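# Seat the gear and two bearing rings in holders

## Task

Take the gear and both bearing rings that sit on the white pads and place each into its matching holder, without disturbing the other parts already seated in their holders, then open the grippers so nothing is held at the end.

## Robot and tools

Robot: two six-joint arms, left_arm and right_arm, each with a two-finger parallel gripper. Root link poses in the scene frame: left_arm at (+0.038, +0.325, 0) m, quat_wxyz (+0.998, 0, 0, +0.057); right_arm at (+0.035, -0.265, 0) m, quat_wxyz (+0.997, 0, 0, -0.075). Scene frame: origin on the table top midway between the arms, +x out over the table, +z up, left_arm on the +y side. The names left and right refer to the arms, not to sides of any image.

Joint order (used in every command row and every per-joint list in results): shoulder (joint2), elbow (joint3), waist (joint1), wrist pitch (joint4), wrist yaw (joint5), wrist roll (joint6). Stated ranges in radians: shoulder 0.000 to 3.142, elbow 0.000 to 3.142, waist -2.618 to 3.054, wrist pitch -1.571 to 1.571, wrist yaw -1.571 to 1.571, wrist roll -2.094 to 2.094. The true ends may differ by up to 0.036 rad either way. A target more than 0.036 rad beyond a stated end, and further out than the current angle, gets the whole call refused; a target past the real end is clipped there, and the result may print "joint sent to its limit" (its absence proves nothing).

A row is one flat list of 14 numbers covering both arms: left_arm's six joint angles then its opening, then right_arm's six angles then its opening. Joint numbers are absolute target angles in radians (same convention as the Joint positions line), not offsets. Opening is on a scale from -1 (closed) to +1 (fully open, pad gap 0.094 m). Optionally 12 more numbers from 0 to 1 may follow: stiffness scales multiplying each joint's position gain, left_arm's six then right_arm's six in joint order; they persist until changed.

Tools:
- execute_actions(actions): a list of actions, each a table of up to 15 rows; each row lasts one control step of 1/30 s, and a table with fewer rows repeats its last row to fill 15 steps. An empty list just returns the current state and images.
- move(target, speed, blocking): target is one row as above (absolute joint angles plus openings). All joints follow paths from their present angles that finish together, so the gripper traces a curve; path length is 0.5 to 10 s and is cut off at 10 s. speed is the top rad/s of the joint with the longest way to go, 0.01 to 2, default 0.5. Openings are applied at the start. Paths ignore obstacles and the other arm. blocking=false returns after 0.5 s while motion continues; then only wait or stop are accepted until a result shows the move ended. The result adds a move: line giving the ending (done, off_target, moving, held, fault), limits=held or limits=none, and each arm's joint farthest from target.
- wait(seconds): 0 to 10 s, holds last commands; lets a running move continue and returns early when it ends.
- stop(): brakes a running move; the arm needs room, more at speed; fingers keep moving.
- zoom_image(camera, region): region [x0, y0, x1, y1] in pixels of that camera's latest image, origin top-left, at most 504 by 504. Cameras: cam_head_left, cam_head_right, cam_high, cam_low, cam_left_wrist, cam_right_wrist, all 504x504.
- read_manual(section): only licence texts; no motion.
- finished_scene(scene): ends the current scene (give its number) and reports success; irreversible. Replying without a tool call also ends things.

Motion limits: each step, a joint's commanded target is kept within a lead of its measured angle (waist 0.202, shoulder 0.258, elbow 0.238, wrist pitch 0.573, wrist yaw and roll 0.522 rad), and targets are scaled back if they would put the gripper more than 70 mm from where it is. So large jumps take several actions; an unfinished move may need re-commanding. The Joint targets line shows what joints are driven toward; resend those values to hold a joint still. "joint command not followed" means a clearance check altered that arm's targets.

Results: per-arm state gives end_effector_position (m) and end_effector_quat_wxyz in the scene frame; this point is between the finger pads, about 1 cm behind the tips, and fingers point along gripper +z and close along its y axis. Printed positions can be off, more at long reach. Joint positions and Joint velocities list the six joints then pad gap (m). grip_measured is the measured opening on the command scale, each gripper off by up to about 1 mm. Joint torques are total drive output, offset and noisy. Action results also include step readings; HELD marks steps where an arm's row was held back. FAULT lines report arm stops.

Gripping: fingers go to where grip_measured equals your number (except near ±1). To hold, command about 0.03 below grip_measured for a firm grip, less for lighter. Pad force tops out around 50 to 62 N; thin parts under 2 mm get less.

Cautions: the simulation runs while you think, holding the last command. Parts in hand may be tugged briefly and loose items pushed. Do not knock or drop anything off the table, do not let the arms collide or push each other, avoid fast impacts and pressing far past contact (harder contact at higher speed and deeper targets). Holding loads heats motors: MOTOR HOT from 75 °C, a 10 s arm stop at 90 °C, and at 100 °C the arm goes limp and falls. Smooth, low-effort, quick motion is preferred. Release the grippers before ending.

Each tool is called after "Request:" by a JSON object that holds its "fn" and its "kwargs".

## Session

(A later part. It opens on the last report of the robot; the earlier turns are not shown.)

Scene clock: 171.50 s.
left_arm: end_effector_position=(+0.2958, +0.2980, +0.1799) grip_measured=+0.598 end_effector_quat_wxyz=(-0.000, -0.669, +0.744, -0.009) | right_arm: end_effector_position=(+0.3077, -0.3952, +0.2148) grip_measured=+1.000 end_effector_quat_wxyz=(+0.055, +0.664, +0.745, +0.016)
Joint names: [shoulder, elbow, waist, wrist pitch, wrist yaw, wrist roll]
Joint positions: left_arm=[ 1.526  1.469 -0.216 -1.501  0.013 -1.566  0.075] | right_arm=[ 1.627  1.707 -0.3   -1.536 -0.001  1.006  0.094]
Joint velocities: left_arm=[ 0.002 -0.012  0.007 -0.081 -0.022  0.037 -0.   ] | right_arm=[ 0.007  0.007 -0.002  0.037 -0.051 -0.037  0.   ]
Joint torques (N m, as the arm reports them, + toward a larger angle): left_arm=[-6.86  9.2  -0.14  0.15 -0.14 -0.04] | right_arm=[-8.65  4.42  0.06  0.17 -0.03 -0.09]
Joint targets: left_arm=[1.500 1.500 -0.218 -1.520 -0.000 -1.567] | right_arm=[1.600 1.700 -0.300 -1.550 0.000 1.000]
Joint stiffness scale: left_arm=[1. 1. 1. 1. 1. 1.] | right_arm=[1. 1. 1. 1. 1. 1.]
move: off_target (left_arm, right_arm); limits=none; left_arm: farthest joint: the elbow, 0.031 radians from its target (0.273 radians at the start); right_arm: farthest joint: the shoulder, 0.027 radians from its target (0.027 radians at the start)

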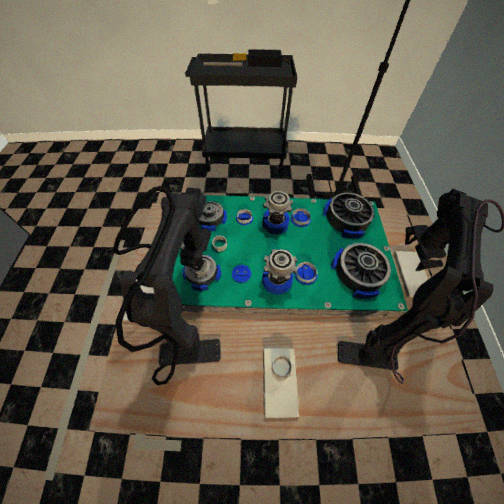

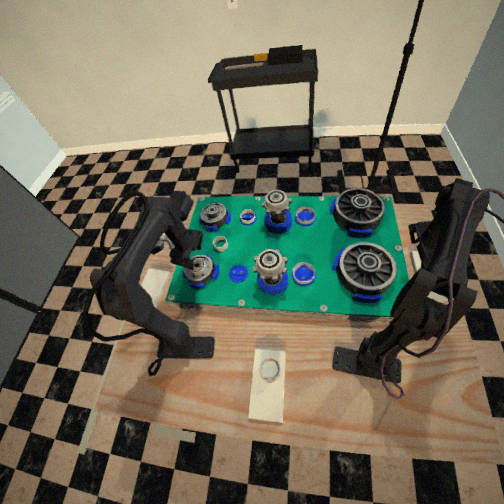

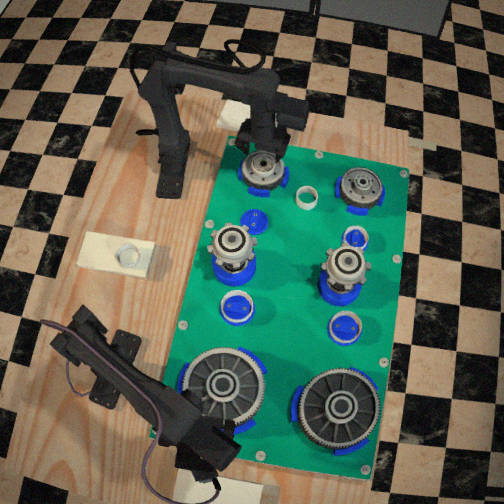

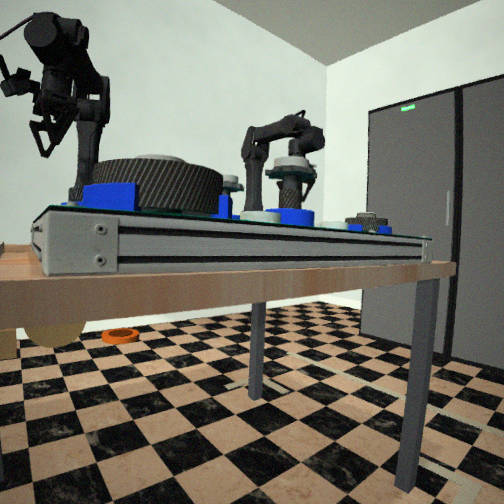

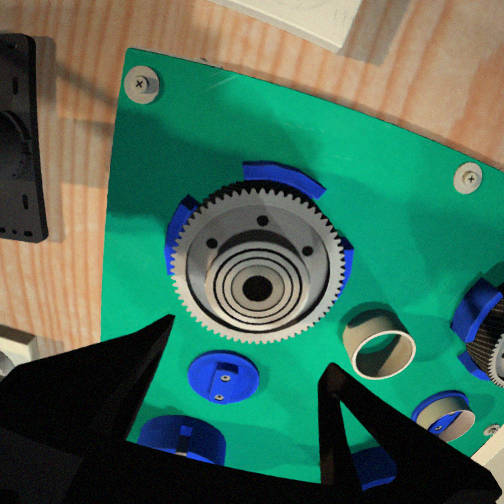

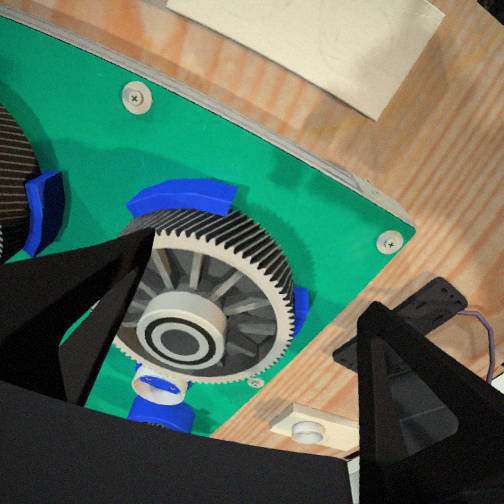

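Request:
{"fn": "move", "kwargs": {"target": [1.5,1.5,-1.45,-1.52,0,-1.75,0,1.6,1.7,-0.3,-1.55,0,1.0,1], "speed": 0.9}}

Request:
{"fn": "move", "kwargs": {"target": [1.70,1.435,-1.762,-1.306,0,-1.95,1,1.6,1.7,-0.3,-1.55,0,1.0,1], "speed": 0.6}}

Scene clock: 175.07 s.
left_arm: end_effector_position=(+0.0987, +0.0736, +0.1799) grip_measured=+0.002 end_effector_quat_wxyz=(-0.005, -0.204, +0.979, -0.007) | right_arm: end_effector_position=(+0.3077, -0.3952, +0.2148) grip_measured=+1.000 end_effector_quat_wxyz=(+0.055, +0.664, +0.745, +0.016)
Joint names: [shoulder, elbow, waist, wrist pitch, wrist yaw, wrist roll]
Joint positions: left_arm=[ 1.526  1.469 -1.446 -1.501  0.01  -1.742  0.047] | right_arm=[ 1.627  1.707 -0.3   -1.536 -0.001  1.006  0.094]
Joint velocities: left_arm=[-0.002  0.007 -0.012  0.007 -0.037  0.007 -0.001] | right_arm=[-0.007 -0.022  0.002 -0.022  0.007 -0.007  0.   ]
Joint torques (N m, as the arm reports them, + toward a larger angle): left_arm=[-6.92  9.18 -0.27  0.14 -0.11 -0.12] | right_arm=[-8.63  4.48  0.05  0.15 -0.02 -0.08]
Joint targets: left_arm=[1.500 1.500 -1.450 -1.520 0.000 -1.750] | right_arm=[1.600 1.700 -0.300 -1.550 -0.000 1.000]
Joint stiffness scale: left_arm=[1. 1. 1. 1. 1. 1.] | right_arm=[1. 1. 1. 1. 1. 1.]
move: off_target (left_arm, right_arm); limits=none; left_arm: farthest joint: the elbow, 0.031 radians from its target (0.031 radians at the start); right_arm: farthest joint: the shoulder, 0.027 radians from its target (0.027 radians at the start)

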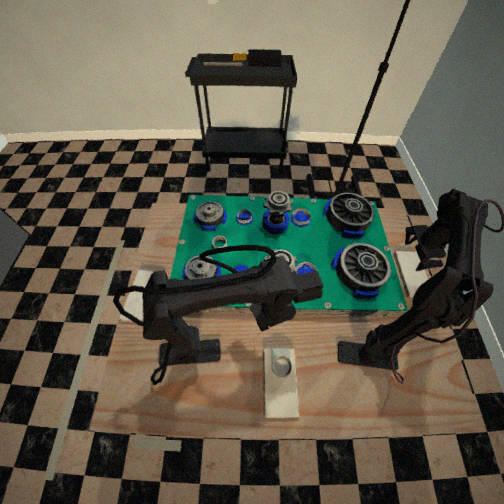

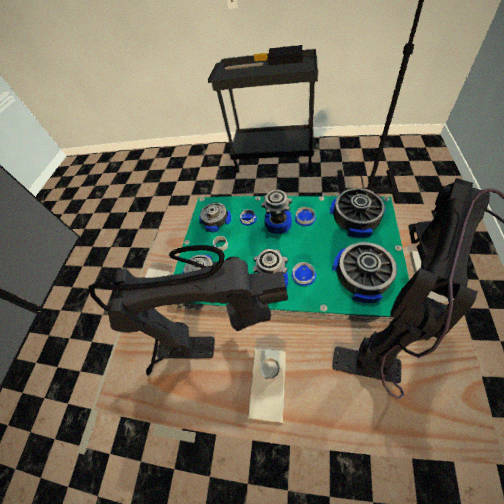

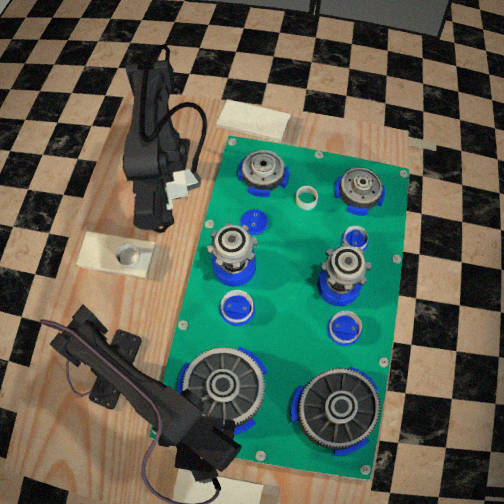

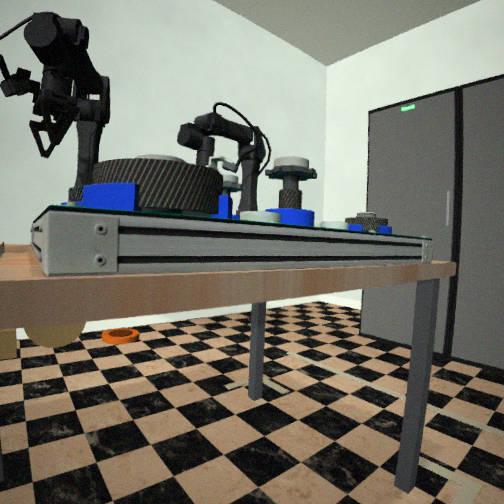

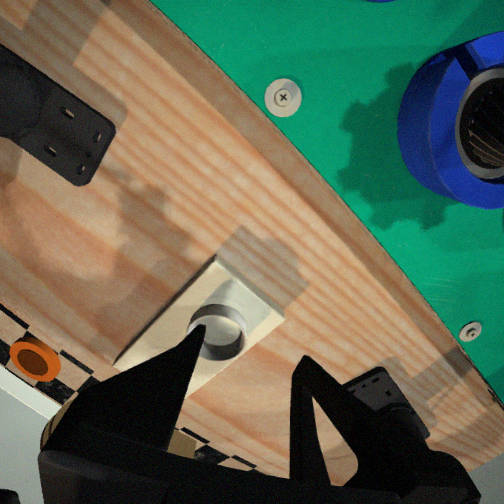

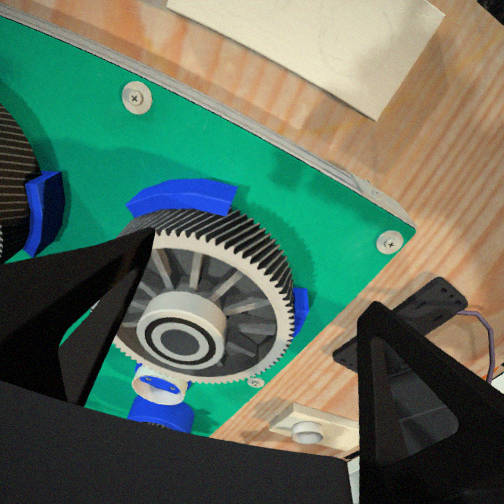

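Scene clock: 176.37 s.
left_arm: end_effector_position=(+0.0145, +0.0190, +0.1285) grip_measured=+1.000 end_effector_quat_wxyz=(-0.005, -0.147, +0.989, -0.001) | right_arm: end_effector_position=(+0.3077, -0.3952, +0.2148) grip_measured=+1.000 end_effector_quat_wxyz=(+0.055, +0.664, +0.745, +0.016)
Joint names: [shoulder, elbow, waist, wrist pitch, wrist yaw, wrist roll]
Joint positions: left_arm=[ 1.701  1.447 -1.761 -1.312  0.009 -1.942  0.094] | right_arm=[ 1.627  1.707 -0.3   -1.536 -0.001  1.006  0.094]
Joint velocities: left_arm=[-0.012  0.002 -0.017 -0.022 -0.051  0.007  0.   ] | right_arm=[ 0.012 -0.012 -0.022 -0.022 -0.007 -0.007  0.   ]
Joint torques (N m, as the arm reports them, + toward a larger angle): left_arm=[-6.49  5.48 -0.06  0.43 -0.1  -0.12] | right_arm=[-8.66  4.45  0.04  0.18 -0.02 -0.1 ]
Joint targets: left_arm=[1.700 1.435 -1.762 -1.306 -0.000 -1.950] | right_arm=[1.600 1.700 -0.300 -1.550 0.000 1.000]
Joint stiffness scale: left_arm=[1. 1. 1. 1. 1. 1.] | right_arm=[1. 1. 1. 1. 1. 1.]
move: off_target (right_arm); limits=none; left_arm: farthest joint: the elbow, 0.012 radians from its target (0.034 radians at the start); right_arm: farthest joint: the shoulder, 0.027 radians from its target (0.027 radians at the start)

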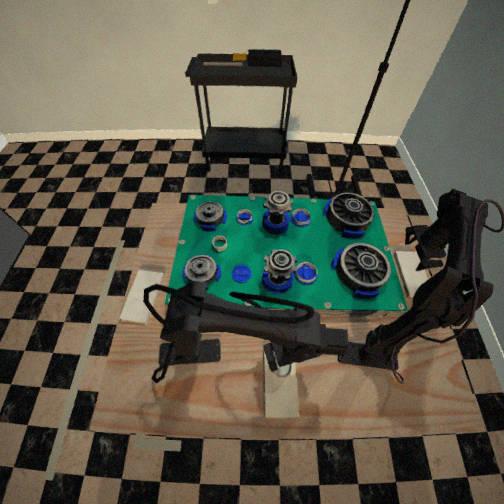

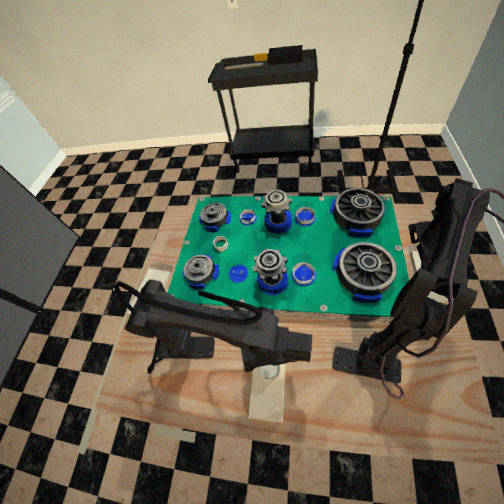

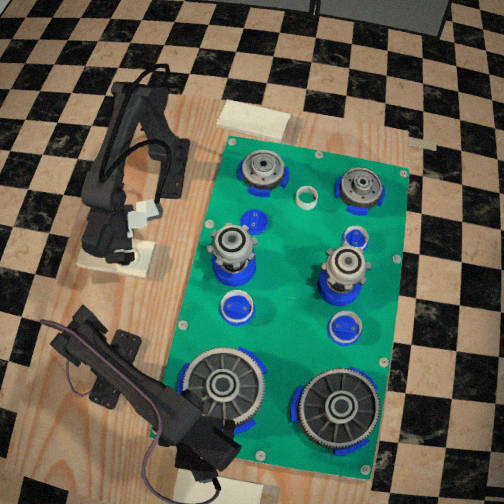

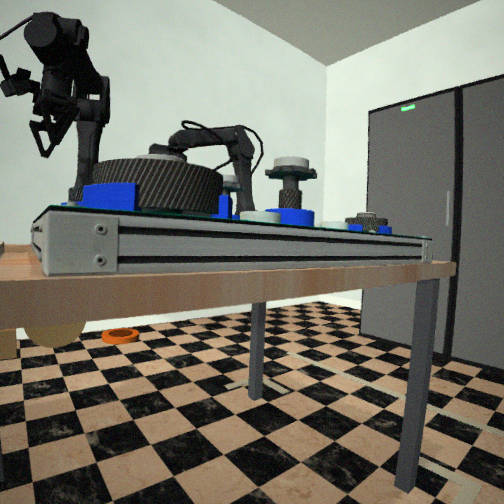

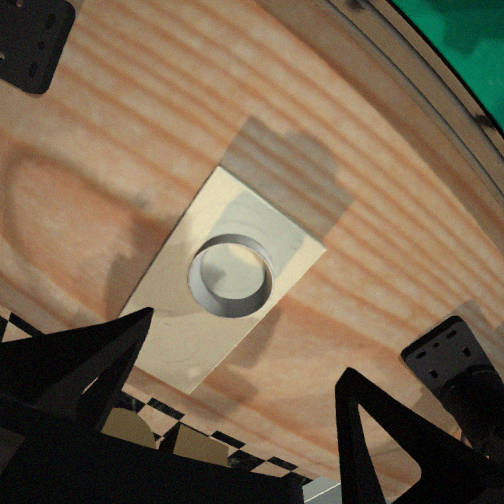

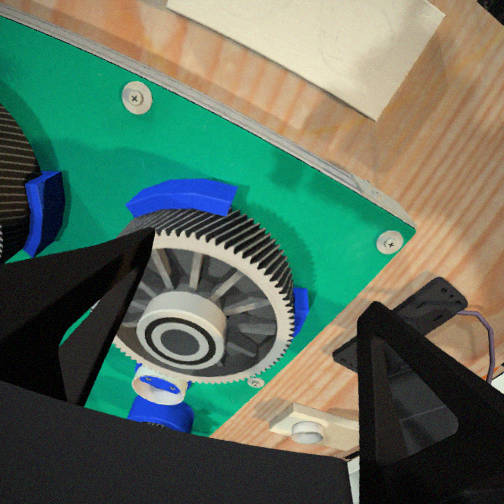

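Request:
{"fn": "move", "kwargs": {"target": [1.663,1.206,-1.799,-1.087,0,-1.95,1,1.6,1.7,-0.3,-1.55,0,1.0,1], "speed": 0.4}}

Scene clock: 178.77 s.
left_arm: end_effector_position=(+0.0063, +0.0289, +0.0746) grip_measured=+1.000 end_effector_quat_wxyz=(-0.005, -0.133, +0.991, -0.002) | right_arm: end_effector_position=(+0.3077, -0.3952, +0.2148) grip_measured=+1.000 end_effector_quat_wxyz=(+0.055, +0.664, +0.745, +0.016)
Joint names: [shoulder, elbow, waist, wrist pitch, wrist yaw, wrist roll]
Joint positions: left_arm=[ 1.69   1.219 -1.79  -1.093  0.009 -1.942  0.094] | right_arm=[ 1.627  1.707 -0.3   -1.536 -0.001  1.006  0.094]
Joint velocities: left_arm=[ 0.002  0.022  0.012 -0.081  0.007  0.066  0.   ] | right_arm=[-0.007 -0.012 -0.002 -0.051  0.007 -0.007  0.   ]
Joint torques (N m, as the arm reports them, + toward a larger angle): left_arm=[-8.22  5.28 -0.63  0.44 -0.11 -0.13] | right_arm=[-8.66  4.51  0.04  0.15 -0.04 -0.1 ]
Joint targets: left_arm=[1.663 1.206 -1.799 -1.087 -0.000 -1.950] | right_arm=[1.600 1.700 -0.300 -1.550 -0.000 1.000]
Joint stiffness scale: left_arm=[1. 1. 1. 1. 1. 1.] | right_arm=[1. 1. 1. 1. 1. 1.]
move: off_target (left_arm, right_arm); limits=none; left_arm: farthest joint: the shoulder, 0.027 radians from its target (0.038 radians at the start); right_arm: farthest joint: the shoulder, 0.027 radians from its target (0.027 radians at the start)

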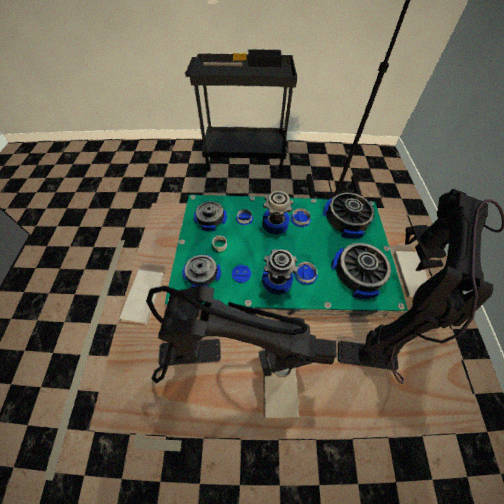

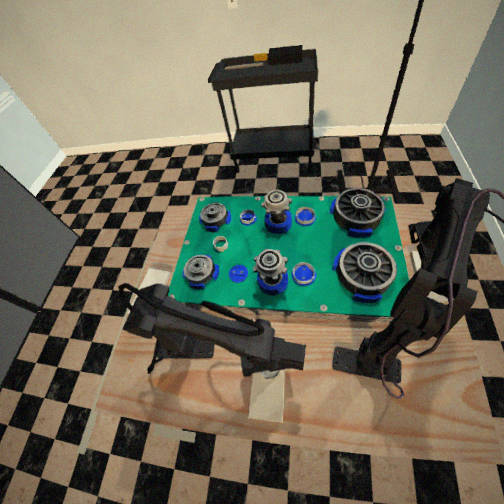

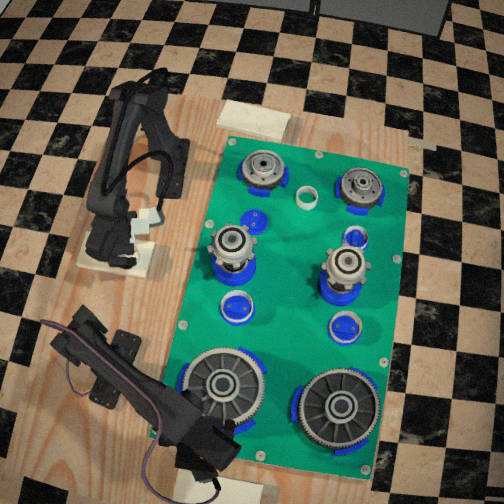

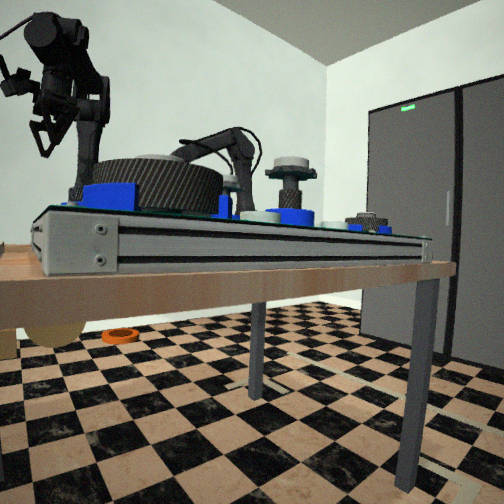

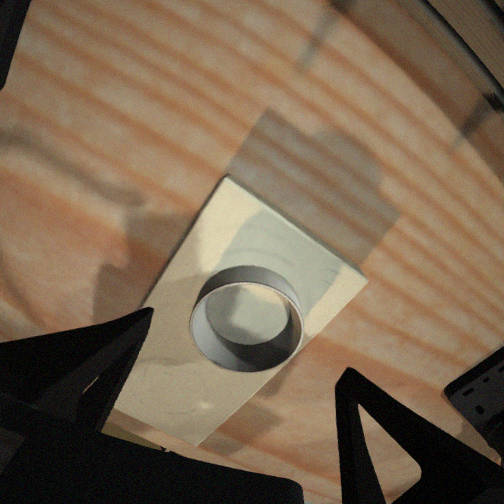

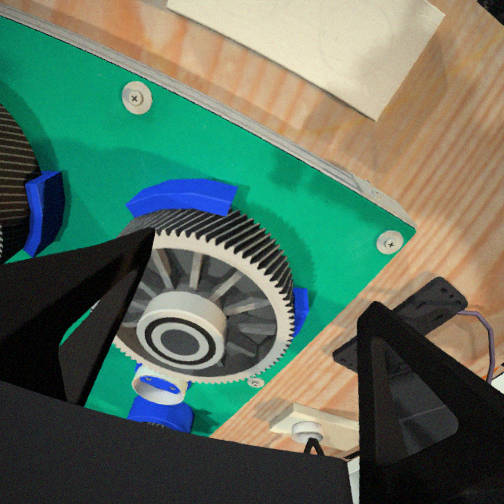

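Request:
{"fn": "move", "kwargs": {"target": [1.722,1.123,-1.799,-0.977,0,-1.95,1,1.6,1.7,-0.3,-1.55,0,1.0,1], "speed": 0.25}}

Request:
{"fn": "execute_actions", "kwargs": {"actions": [[[1.722,1.123,-1.799,-0.977,0,-1.95,0.8,1.6,1.7,-0.3,-1.55,0,1.0,1],[1.722,1.123,-1.799,-0.977,0,-1.95,0.7,1.6,1.7,-0.3,-1.55,0,1.0,1],[1.722,1.123,-1.799,-0.977,0,-1.95,0.6,1.6,1.7,-0.3,-1.55,0,1.0,1],[1.722,1.123,-1.799,-0.977,0,-1.95,0.5,1.6,1.7,-0.3,-1.55,0,1.0,1],[1.722,1.123,-1.799,-0.977,0,-1.95,0.45,1.6,1.7,-0.3,-1.55,0,1.0,1],[1.722,1.123,-1.799,-0.977,0,-1.95,0.4,1.6,1.7,-0.3,-1.55,0,1.0,1],[1.722,1.123,-1.799,-0.977,0,-1.95,0.36,1.6,1.7,-0.3,-1.55,0,1.0,1],[1.722,1.123,-1.799,-0.977,0,-1.95,0.33,1.6,1.7,-0.3,-1.55,0,1.0,1],[1.722,1.123,-1.799,-0.977,0,-1.95,0.3,1.6,1.7,-0.3,-1.55,0,1.0,1],[1.722,1.123,-1.799,-0.977,0,-1.95,0.27,1.6,1.7,-0.3,-1.55,0,1.0,1],[1.722,1.123,-1.799,-0.977,0,-1.95,0.24,1.6,1.7,-0.3,-1.55,0,1.0,1],[1.722,1.123,-1.799,-0.977,0,-1.95,0.21,1.6,1.7,-0.3,-1.55,0,1.0,1],[1.722,1.123,-1.799,-0.977,0,-1.95,0.18,1.6,1.7,-0.3,-1.55,0,1.0,1]]]}}

Scene clock: 181.40 s.
left_arm: end_effector_position=(+0.0064, +0.0295, +0.0471) grip_measured=+1.000 end_effector_quat_wxyz=(-0.005, -0.133, +0.991, -0.002) | right_arm: end_effector_position=(+0.3077, -0.3952, +0.2148) grip_measured=+1.000 end_effector_quat_wxyz=(+0.055, +0.664, +0.745, +0.016)
Joint names: [shoulder, elbow, waist, wrist pitch, wrist yaw, wrist roll]
Joint positions: left_arm=[ 1.717  1.137 -1.79  -0.984  0.009 -1.942  0.094] | right_arm=[ 1.627  1.707 -0.3   -1.536 -0.001  1.006  0.094]
Joint velocities: left_arm=[-0.017 -0.012  0.012  0.066 -0.007  0.007  0.   ] | right_arm=[-0.022 -0.022 -0.002 -0.007  0.007 -0.007  0.   ]
Joint torques (N m, as the arm reports them, + toward a larger angle): left_arm=[-5.99  4.99 -0.62  0.46 -0.11 -0.12] | right_arm=[-8.68  4.49  0.02  0.16 -0.02 -0.09]
Joint targets: left_arm=[1.722 1.123 -1.799 -0.977 0.000 -1.950] | right_arm=[1.600 1.700 -0.300 -1.550 -0.000 1.000]
Joint stiffness scale: left_arm=[1. 1. 1. 1. 1. 1.] | right_arm=[1. 1. 1. 1. 1. 1.]
move: off_target (right_arm); limits=none; left_arm: farthest joint: the elbow, 0.014 radians from its target (0.096 radians at the start); right_arm: farthest joint: the shoulder, 0.027 radians from its target (0.027 radians at the start)

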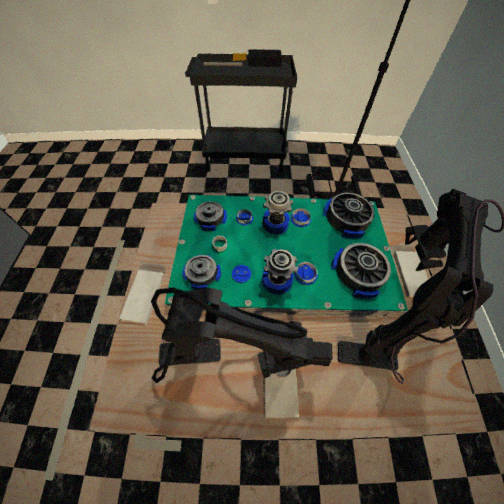

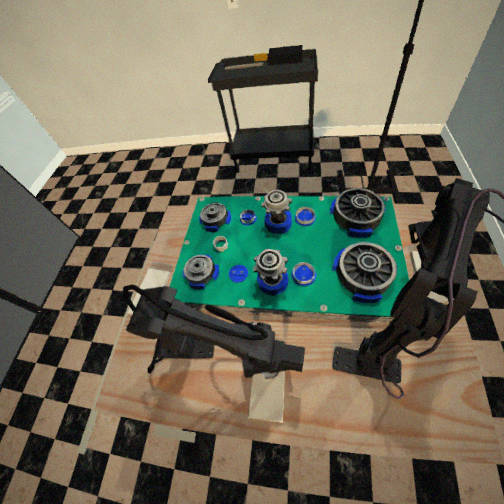

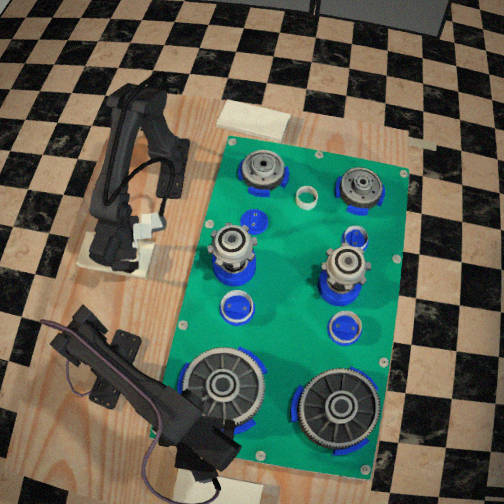

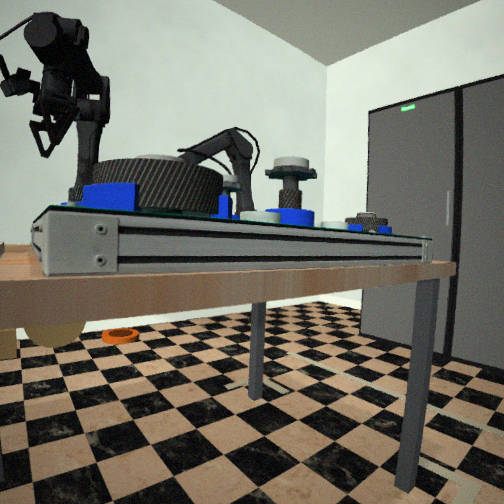

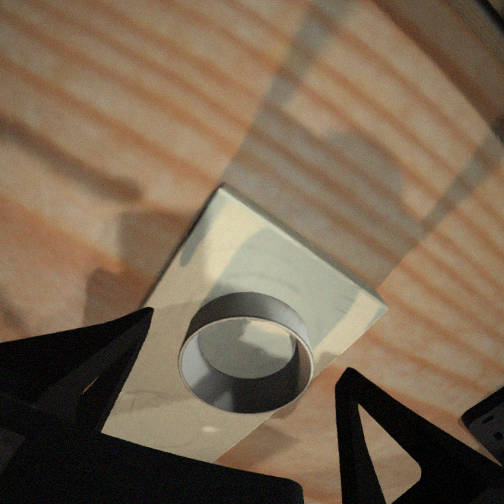

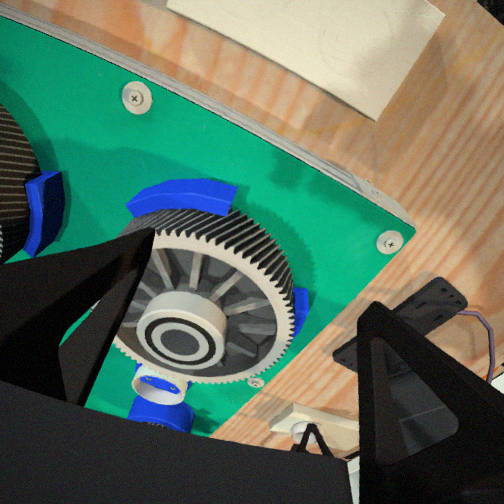

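Scene clock: 181.90 s.
left_arm: end_effector_position=(+0.0063, +0.0292, +0.0471) grip_measured=+0.265 end_effector_quat_wxyz=(-0.005, -0.133, +0.991, -0.003) | right_arm: end_effector_position=(+0.3077, -0.3952, +0.2148) grip_measured=+1.000 end_effector_quat_wxyz=(+0.055, +0.664, +0.745, +0.016)
Joint names: [shoulder, elbow, waist, wrist pitch, wrist yaw, wrist roll]
Joint positions: left_arm=[ 1.717  1.137 -1.79  -0.983  0.009 -1.943  0.059] | right_arm=[ 1.627  1.707 -0.3   -1.536 -0.001  1.006  0.094]
Joint velocities: left_arm=[-0.007  0.007  0.002 -0.007 -0.007 -0.051  0.   ] | right_arm=[ 0.002  0.007  0.002 -0.051  0.007  0.095  0.   ]
Joint torques (N m, as the arm reports them, + toward a larger angle): left_arm=[-5.94  5.02 -0.64  0.45 -0.1  -0.12] | right_arm=[-8.67  4.43  0.02  0.16 -0.03 -0.1 ]
Joint targets: left_arm=[1.722 1.123 -1.799 -0.977 -0.000 -1.950] | right_arm=[1.600 1.700 -0.300 -1.550 0.000 1.000]
Joint stiffness scale: left_arm=[1. 1. 1. 1. 1. 1.] | right_arm=[1. 1. 1. 1. 1. 1.]
Step readings (joint positions):
0: left_arm=[1.717 1.137 -1.790 -0.984 0.009 -1.942] | right_arm=[1.627 1.707 -0.300 -1.536 -0.001 1.006]
1: left_arm=[1.717 1.137 -1.790 -0.983 0.009 -1.942] | right_arm=[1.627 1.707 -0.300 -1.536 -0.001 1.006]
2: left_arm=[1.717 1.137 -1.790 -0.983 0.009 -1.942] | right_arm=[1.627 1.707 -0.300 -1.536 -0.001 1.006]
4: left_arm=[1.717 1.137 -1.790 -0.983 0.009 -1.943] | right_arm=[1.627 1.707 -0.300 -1.536 -0.001 1.006]
8: left_arm=[1.717 1.137 -1.790 -0.983 0.009 -1.943] | right_arm=[1.627 1.707 -0.300 -1.536 -0.001 1.006]
15: Joint positions above

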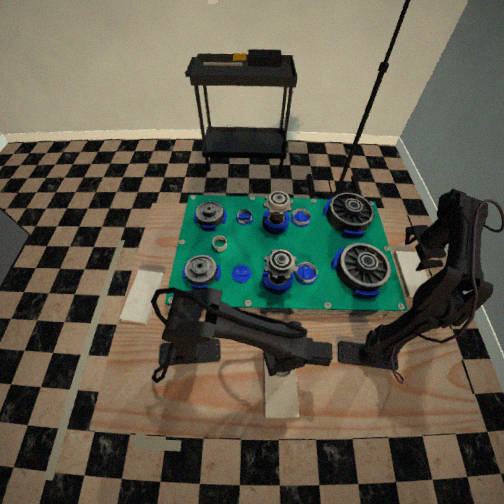

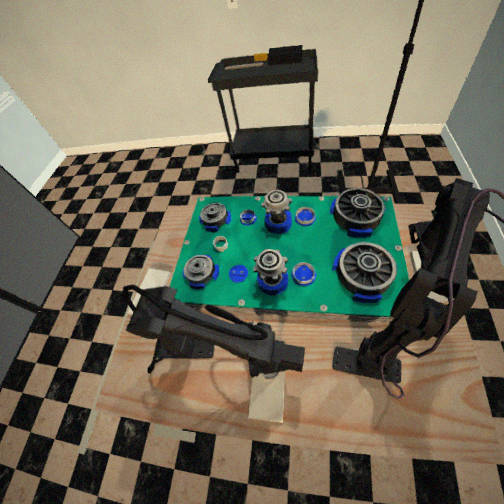

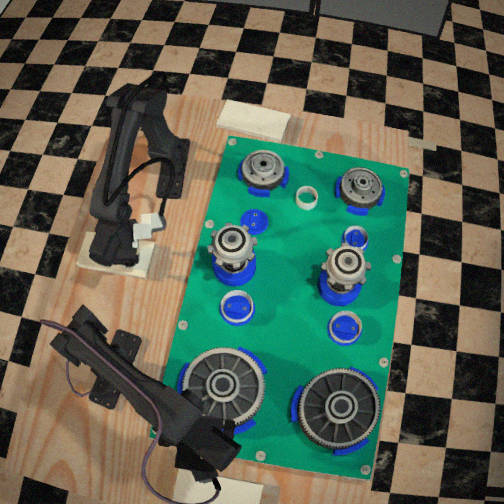

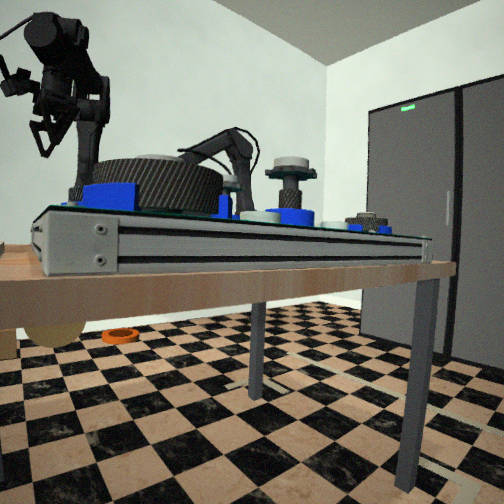

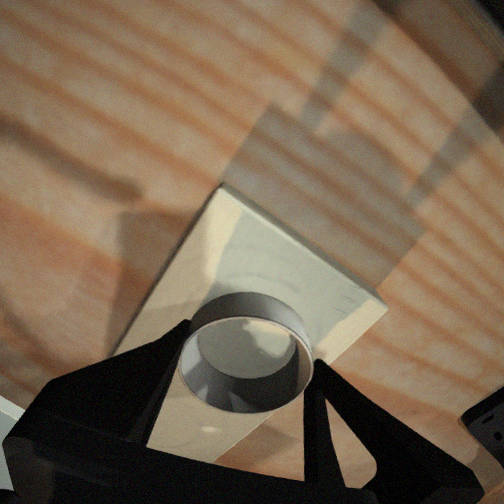

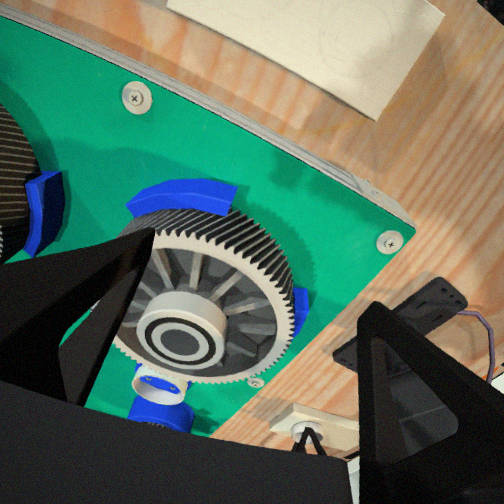

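Request:
{"fn": "move", "kwargs": {"target": [1.47,1.438,-1.799,-1.488,0,-1.95,0.2,1.6,1.7,-0.3,-1.55,0,1.0,1], "speed": 0.6}}

Request:
{"fn": "move", "kwargs": {"target": [1.47,1.438,-0.624,-1.488,0,-1.95,0.2,1.6,1.7,-0.3,-1.55,0,1.0,1], "speed": 0.8}}

Request:
{"fn": "move", "kwargs": {"target": [1.708,1.45,-0.624,-1.293,0,-1.95,0.2,1.6,1.7,-0.3,-1.55,0,1.0,1], "speed": 0.4}}

Scene clock: 184.83 s.
left_arm: end_effector_position=(+0.0111, +0.0744, +0.1732) grip_measured=+0.265 end_effector_quat_wxyz=(-0.007, -0.133, +0.991, -0.010) | right_arm: end_effector_position=(+0.3077, -0.3952, +0.2148) grip_measured=+1.000 end_effector_quat_wxyz=(+0.055, +0.664, +0.745, +0.016)
Joint names: [shoulder, elbow, waist, wrist pitch, wrist yaw, wrist roll]
Joint positions: left_arm=[ 1.488  1.406 -1.79  -1.467  0.009 -1.943  0.059] | right_arm=[ 1.627  1.707 -0.3   -1.536 -0.001  1.006  0.094]
Joint velocities: left_arm=[-0.022 -0.012 -0.027  0.037  0.066  0.037 -0.001] | right_arm=[ 0.002  0.007 -0.002 -0.007  0.007 -0.022  0.   ]
Joint torques (N m, as the arm reports them, + toward a larger angle): left_arm=[-6.09  9.25 -0.62  0.15 -0.1  -0.11] | right_arm=[-8.65  4.48  0.06  0.16 -0.03 -0.09]
Joint targets: left_arm=[1.470 1.438 -1.799 -1.488 -0.000 -1.950] | right_arm=[1.600 1.700 -0.300 -1.550 -0.000 1.000]
Joint stiffness scale: left_arm=[1. 1. 1. 1. 1. 1.] | right_arm=[1. 1. 1. 1. 1. 1.]
move: off_target (left_arm, right_arm); limits=none; left_arm: farthest joint: the elbow, 0.032 radians from its target (0.301 radians at the start); right_arm: farthest joint: the shoulder, 0.027 radians from its target (0.027 radians at the start)

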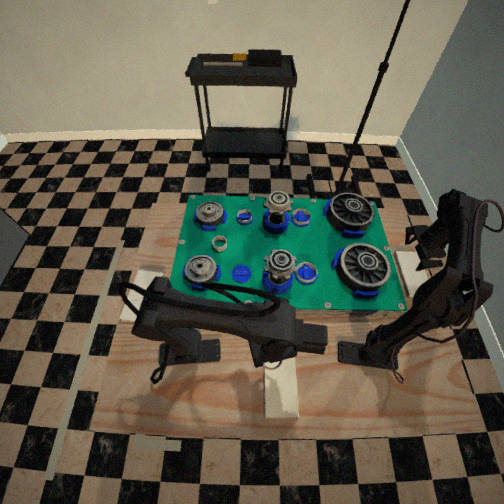

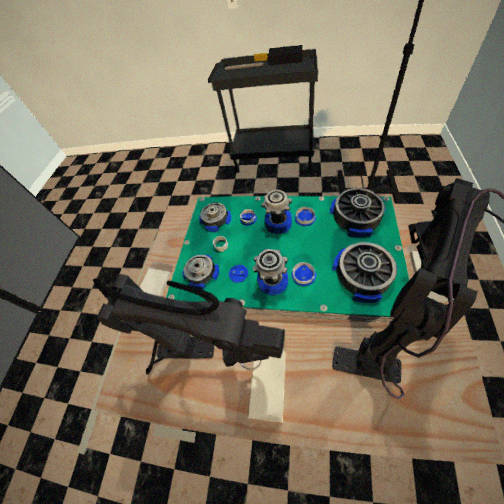

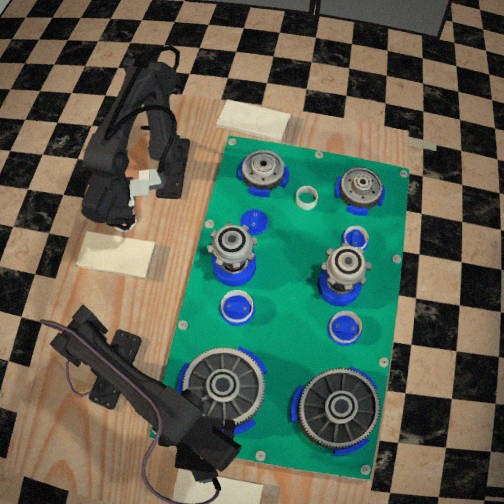

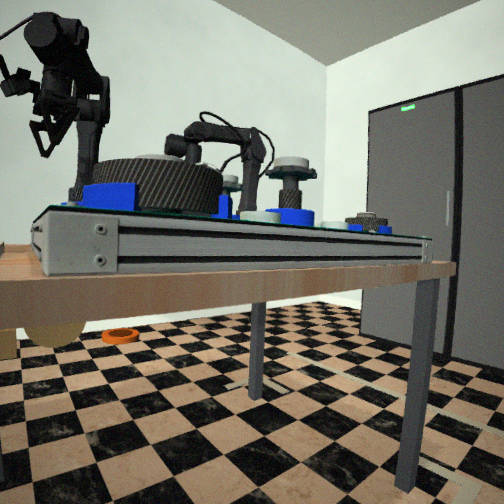

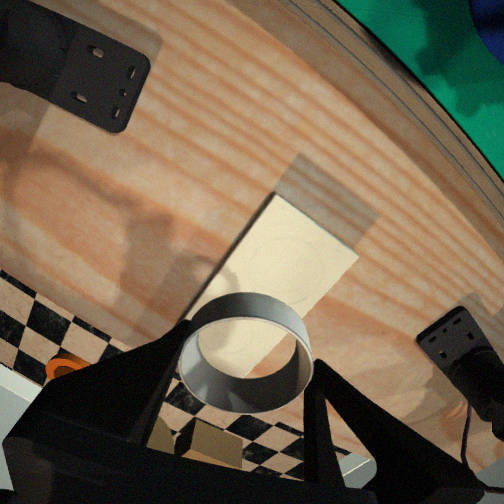

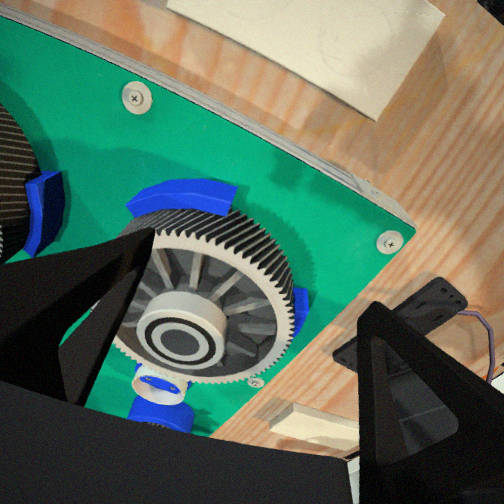

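Scene clock: 186.73 s.
left_arm: end_effector_position=(+0.2583, +0.2019, +0.1732) grip_measured=+0.265 end_effector_quat_wxyz=(+0.002, -0.655, +0.755, -0.011) | right_arm: end_effector_position=(+0.3077, -0.3952, +0.2148) grip_measured=+1.000 end_effector_quat_wxyz=(+0.055, +0.664, +0.745, +0.016)
Joint names: [shoulder, elbow, waist, wrist pitch, wrist yaw, wrist roll]
Joint positions: left_arm=[ 1.488  1.406 -0.628 -1.467  0.003 -1.943  0.059] | right_arm=[ 1.627  1.707 -0.3   -1.536 -0.001  1.006  0.094]
Joint velocities: left_arm=[-0.027  0.007 -0.002 -0.066  0.051  0.022 -0.   ] | right_arm=[-0.002  0.007 -0.032 -0.022  0.022  0.022  0.   ]
Joint torques (N m, as the arm reports them, + toward a larger angle): left_arm=[-6.06  9.29  0.36  0.15 -0.06 -0.11] | right_arm=[-8.69  4.45  0.05  0.16 -0.05 -0.07]
Joint targets: left_arm=[1.470 1.438 -0.624 -1.488 -0.000 -1.950] | right_arm=[1.600 1.700 -0.300 -1.550 0.000 1.000]
Joint stiffness scale: left_arm=[1. 1. 1. 1. 1. 1.] | right_arm=[1. 1. 1. 1. 1. 1.]
move: off_target (left_arm, right_arm); limits=none; left_arm: farthest joint: the elbow, 0.032 radians from its target (0.032 radians at the start); right_arm: farthest joint: the shoulder, 0.027 radians from its target (0.027 radians at the start)

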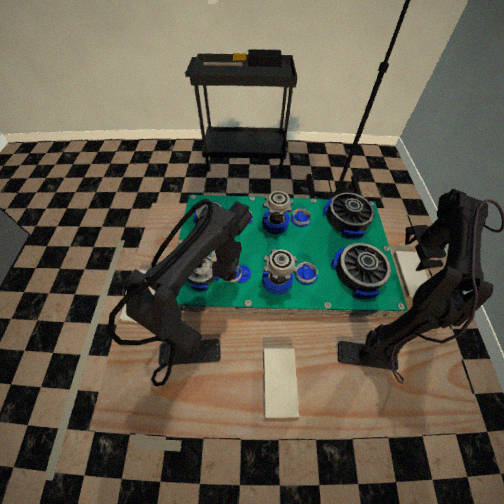

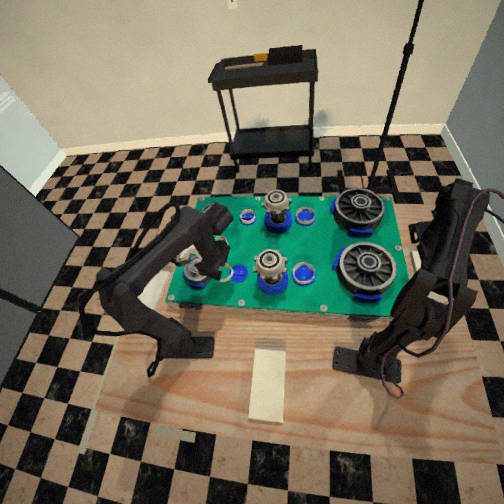

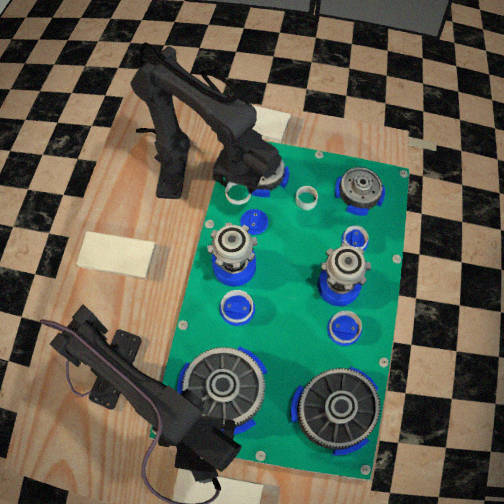

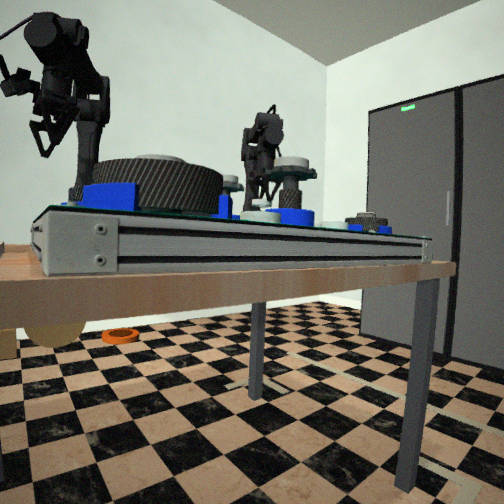

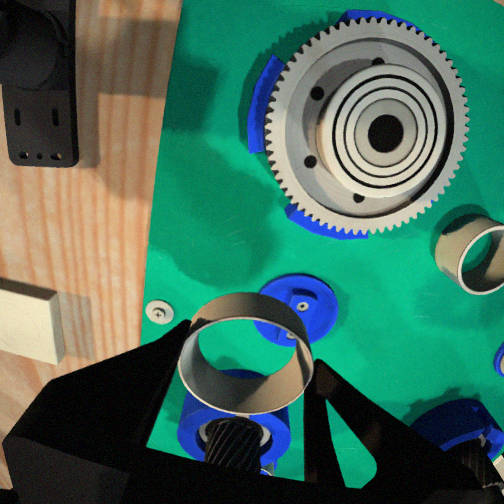

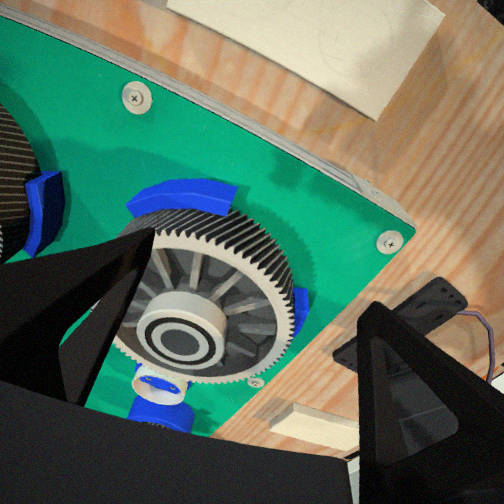

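Scene clock: 187.87 s.
left_arm: end_effector_position=(+0.3001, +0.1784, +0.1148) grip_measured=+0.265 end_effector_quat_wxyz=(-0.007, -0.655, +0.755, +0.016) | right_arm: end_effector_position=(+0.3077, -0.3952, +0.2148) grip_measured=+1.000 end_effector_quat_wxyz=(+0.055, +0.664, +0.745, +0.016)
Joint names: [shoulder, elbow, waist, wrist pitch, wrist yaw, wrist roll]
Joint positions: left_arm=[ 1.713  1.406 -0.628 -1.298  0.003 -1.943  0.059] | right_arm=[ 1.627  1.707 -0.3   -1.536 -0.001  1.006  0.094]
Joint velocities: left_arm=[-0.007  0.012 -0.012 -0.007 -0.037 -0.081 -0.001] | right_arm=[-0.012 -0.012 -0.002 -0.037  0.007  0.037  0.   ]
Joint torques (N m, as the arm reports them, + toward a larger angle): left_arm=[-6.94 10.34  0.36  0.36 -0.05 -0.11] | right_arm=[-8.71  4.46  0.06  0.16 -0.03 -0.08]
Joint targets: left_arm=[1.708 1.450 -0.624 -1.293 0.000 -1.950] | right_arm=[1.600 1.700 -0.300 -1.550 -0.000 1.000]
Joint stiffness scale: left_arm=[1. 1. 1. 1. 1. 1.] | right_arm=[1. 1. 1. 1. 1. 1.]
move: off_target (left_arm, right_arm); limits=none; left_arm: farthest joint: the elbow, 0.044 radians from its target (0.044 radians at the start); right_arm: farthest joint: the shoulder, 0.027 radians from its target (0.027 radians at the start)

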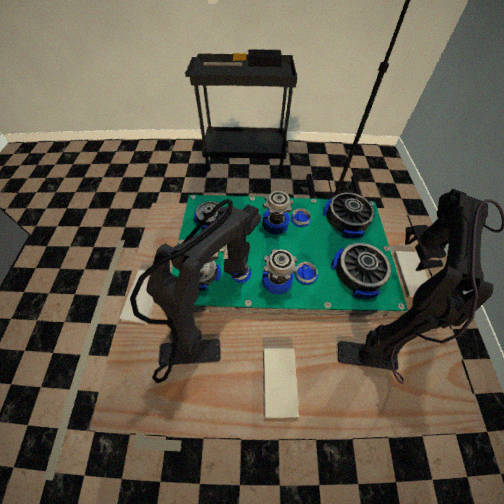

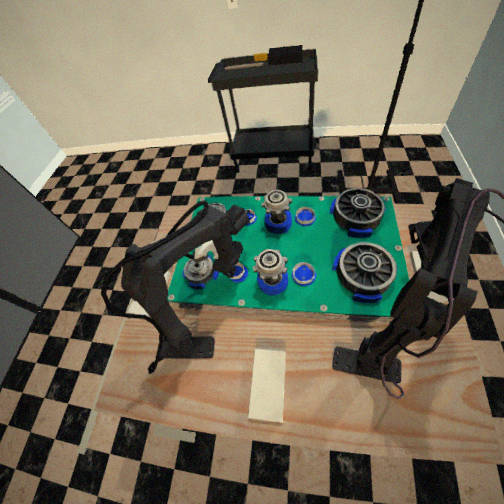

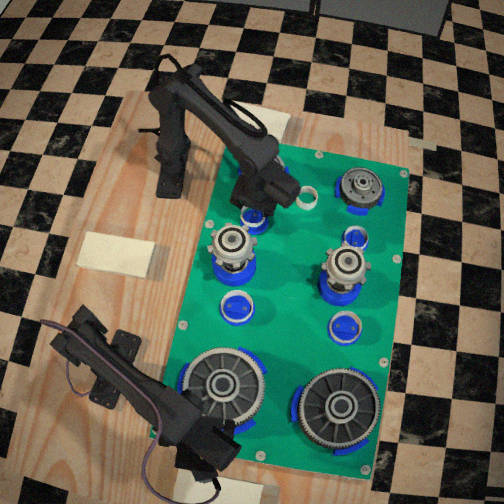

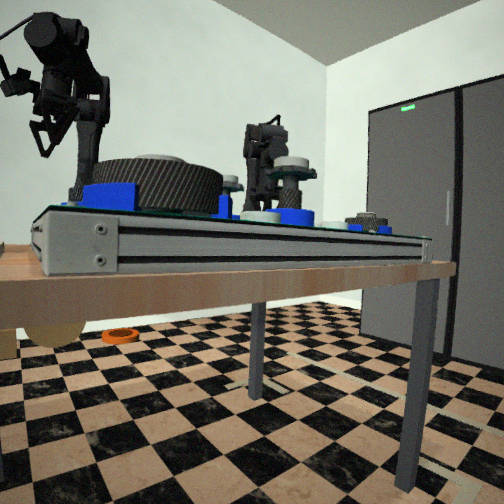

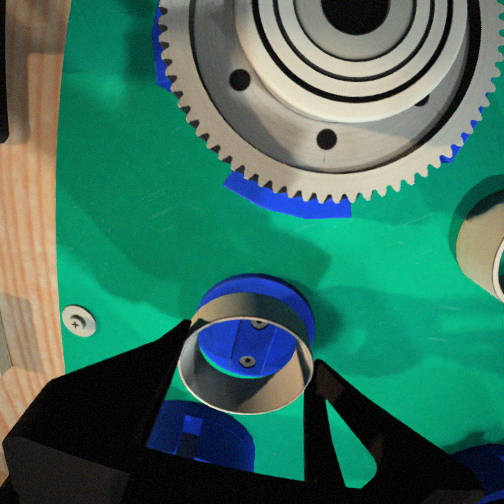

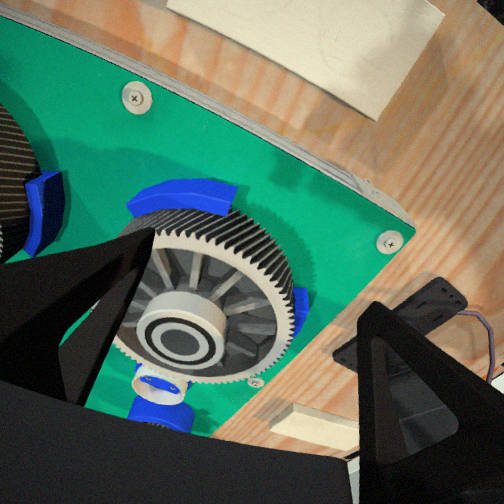

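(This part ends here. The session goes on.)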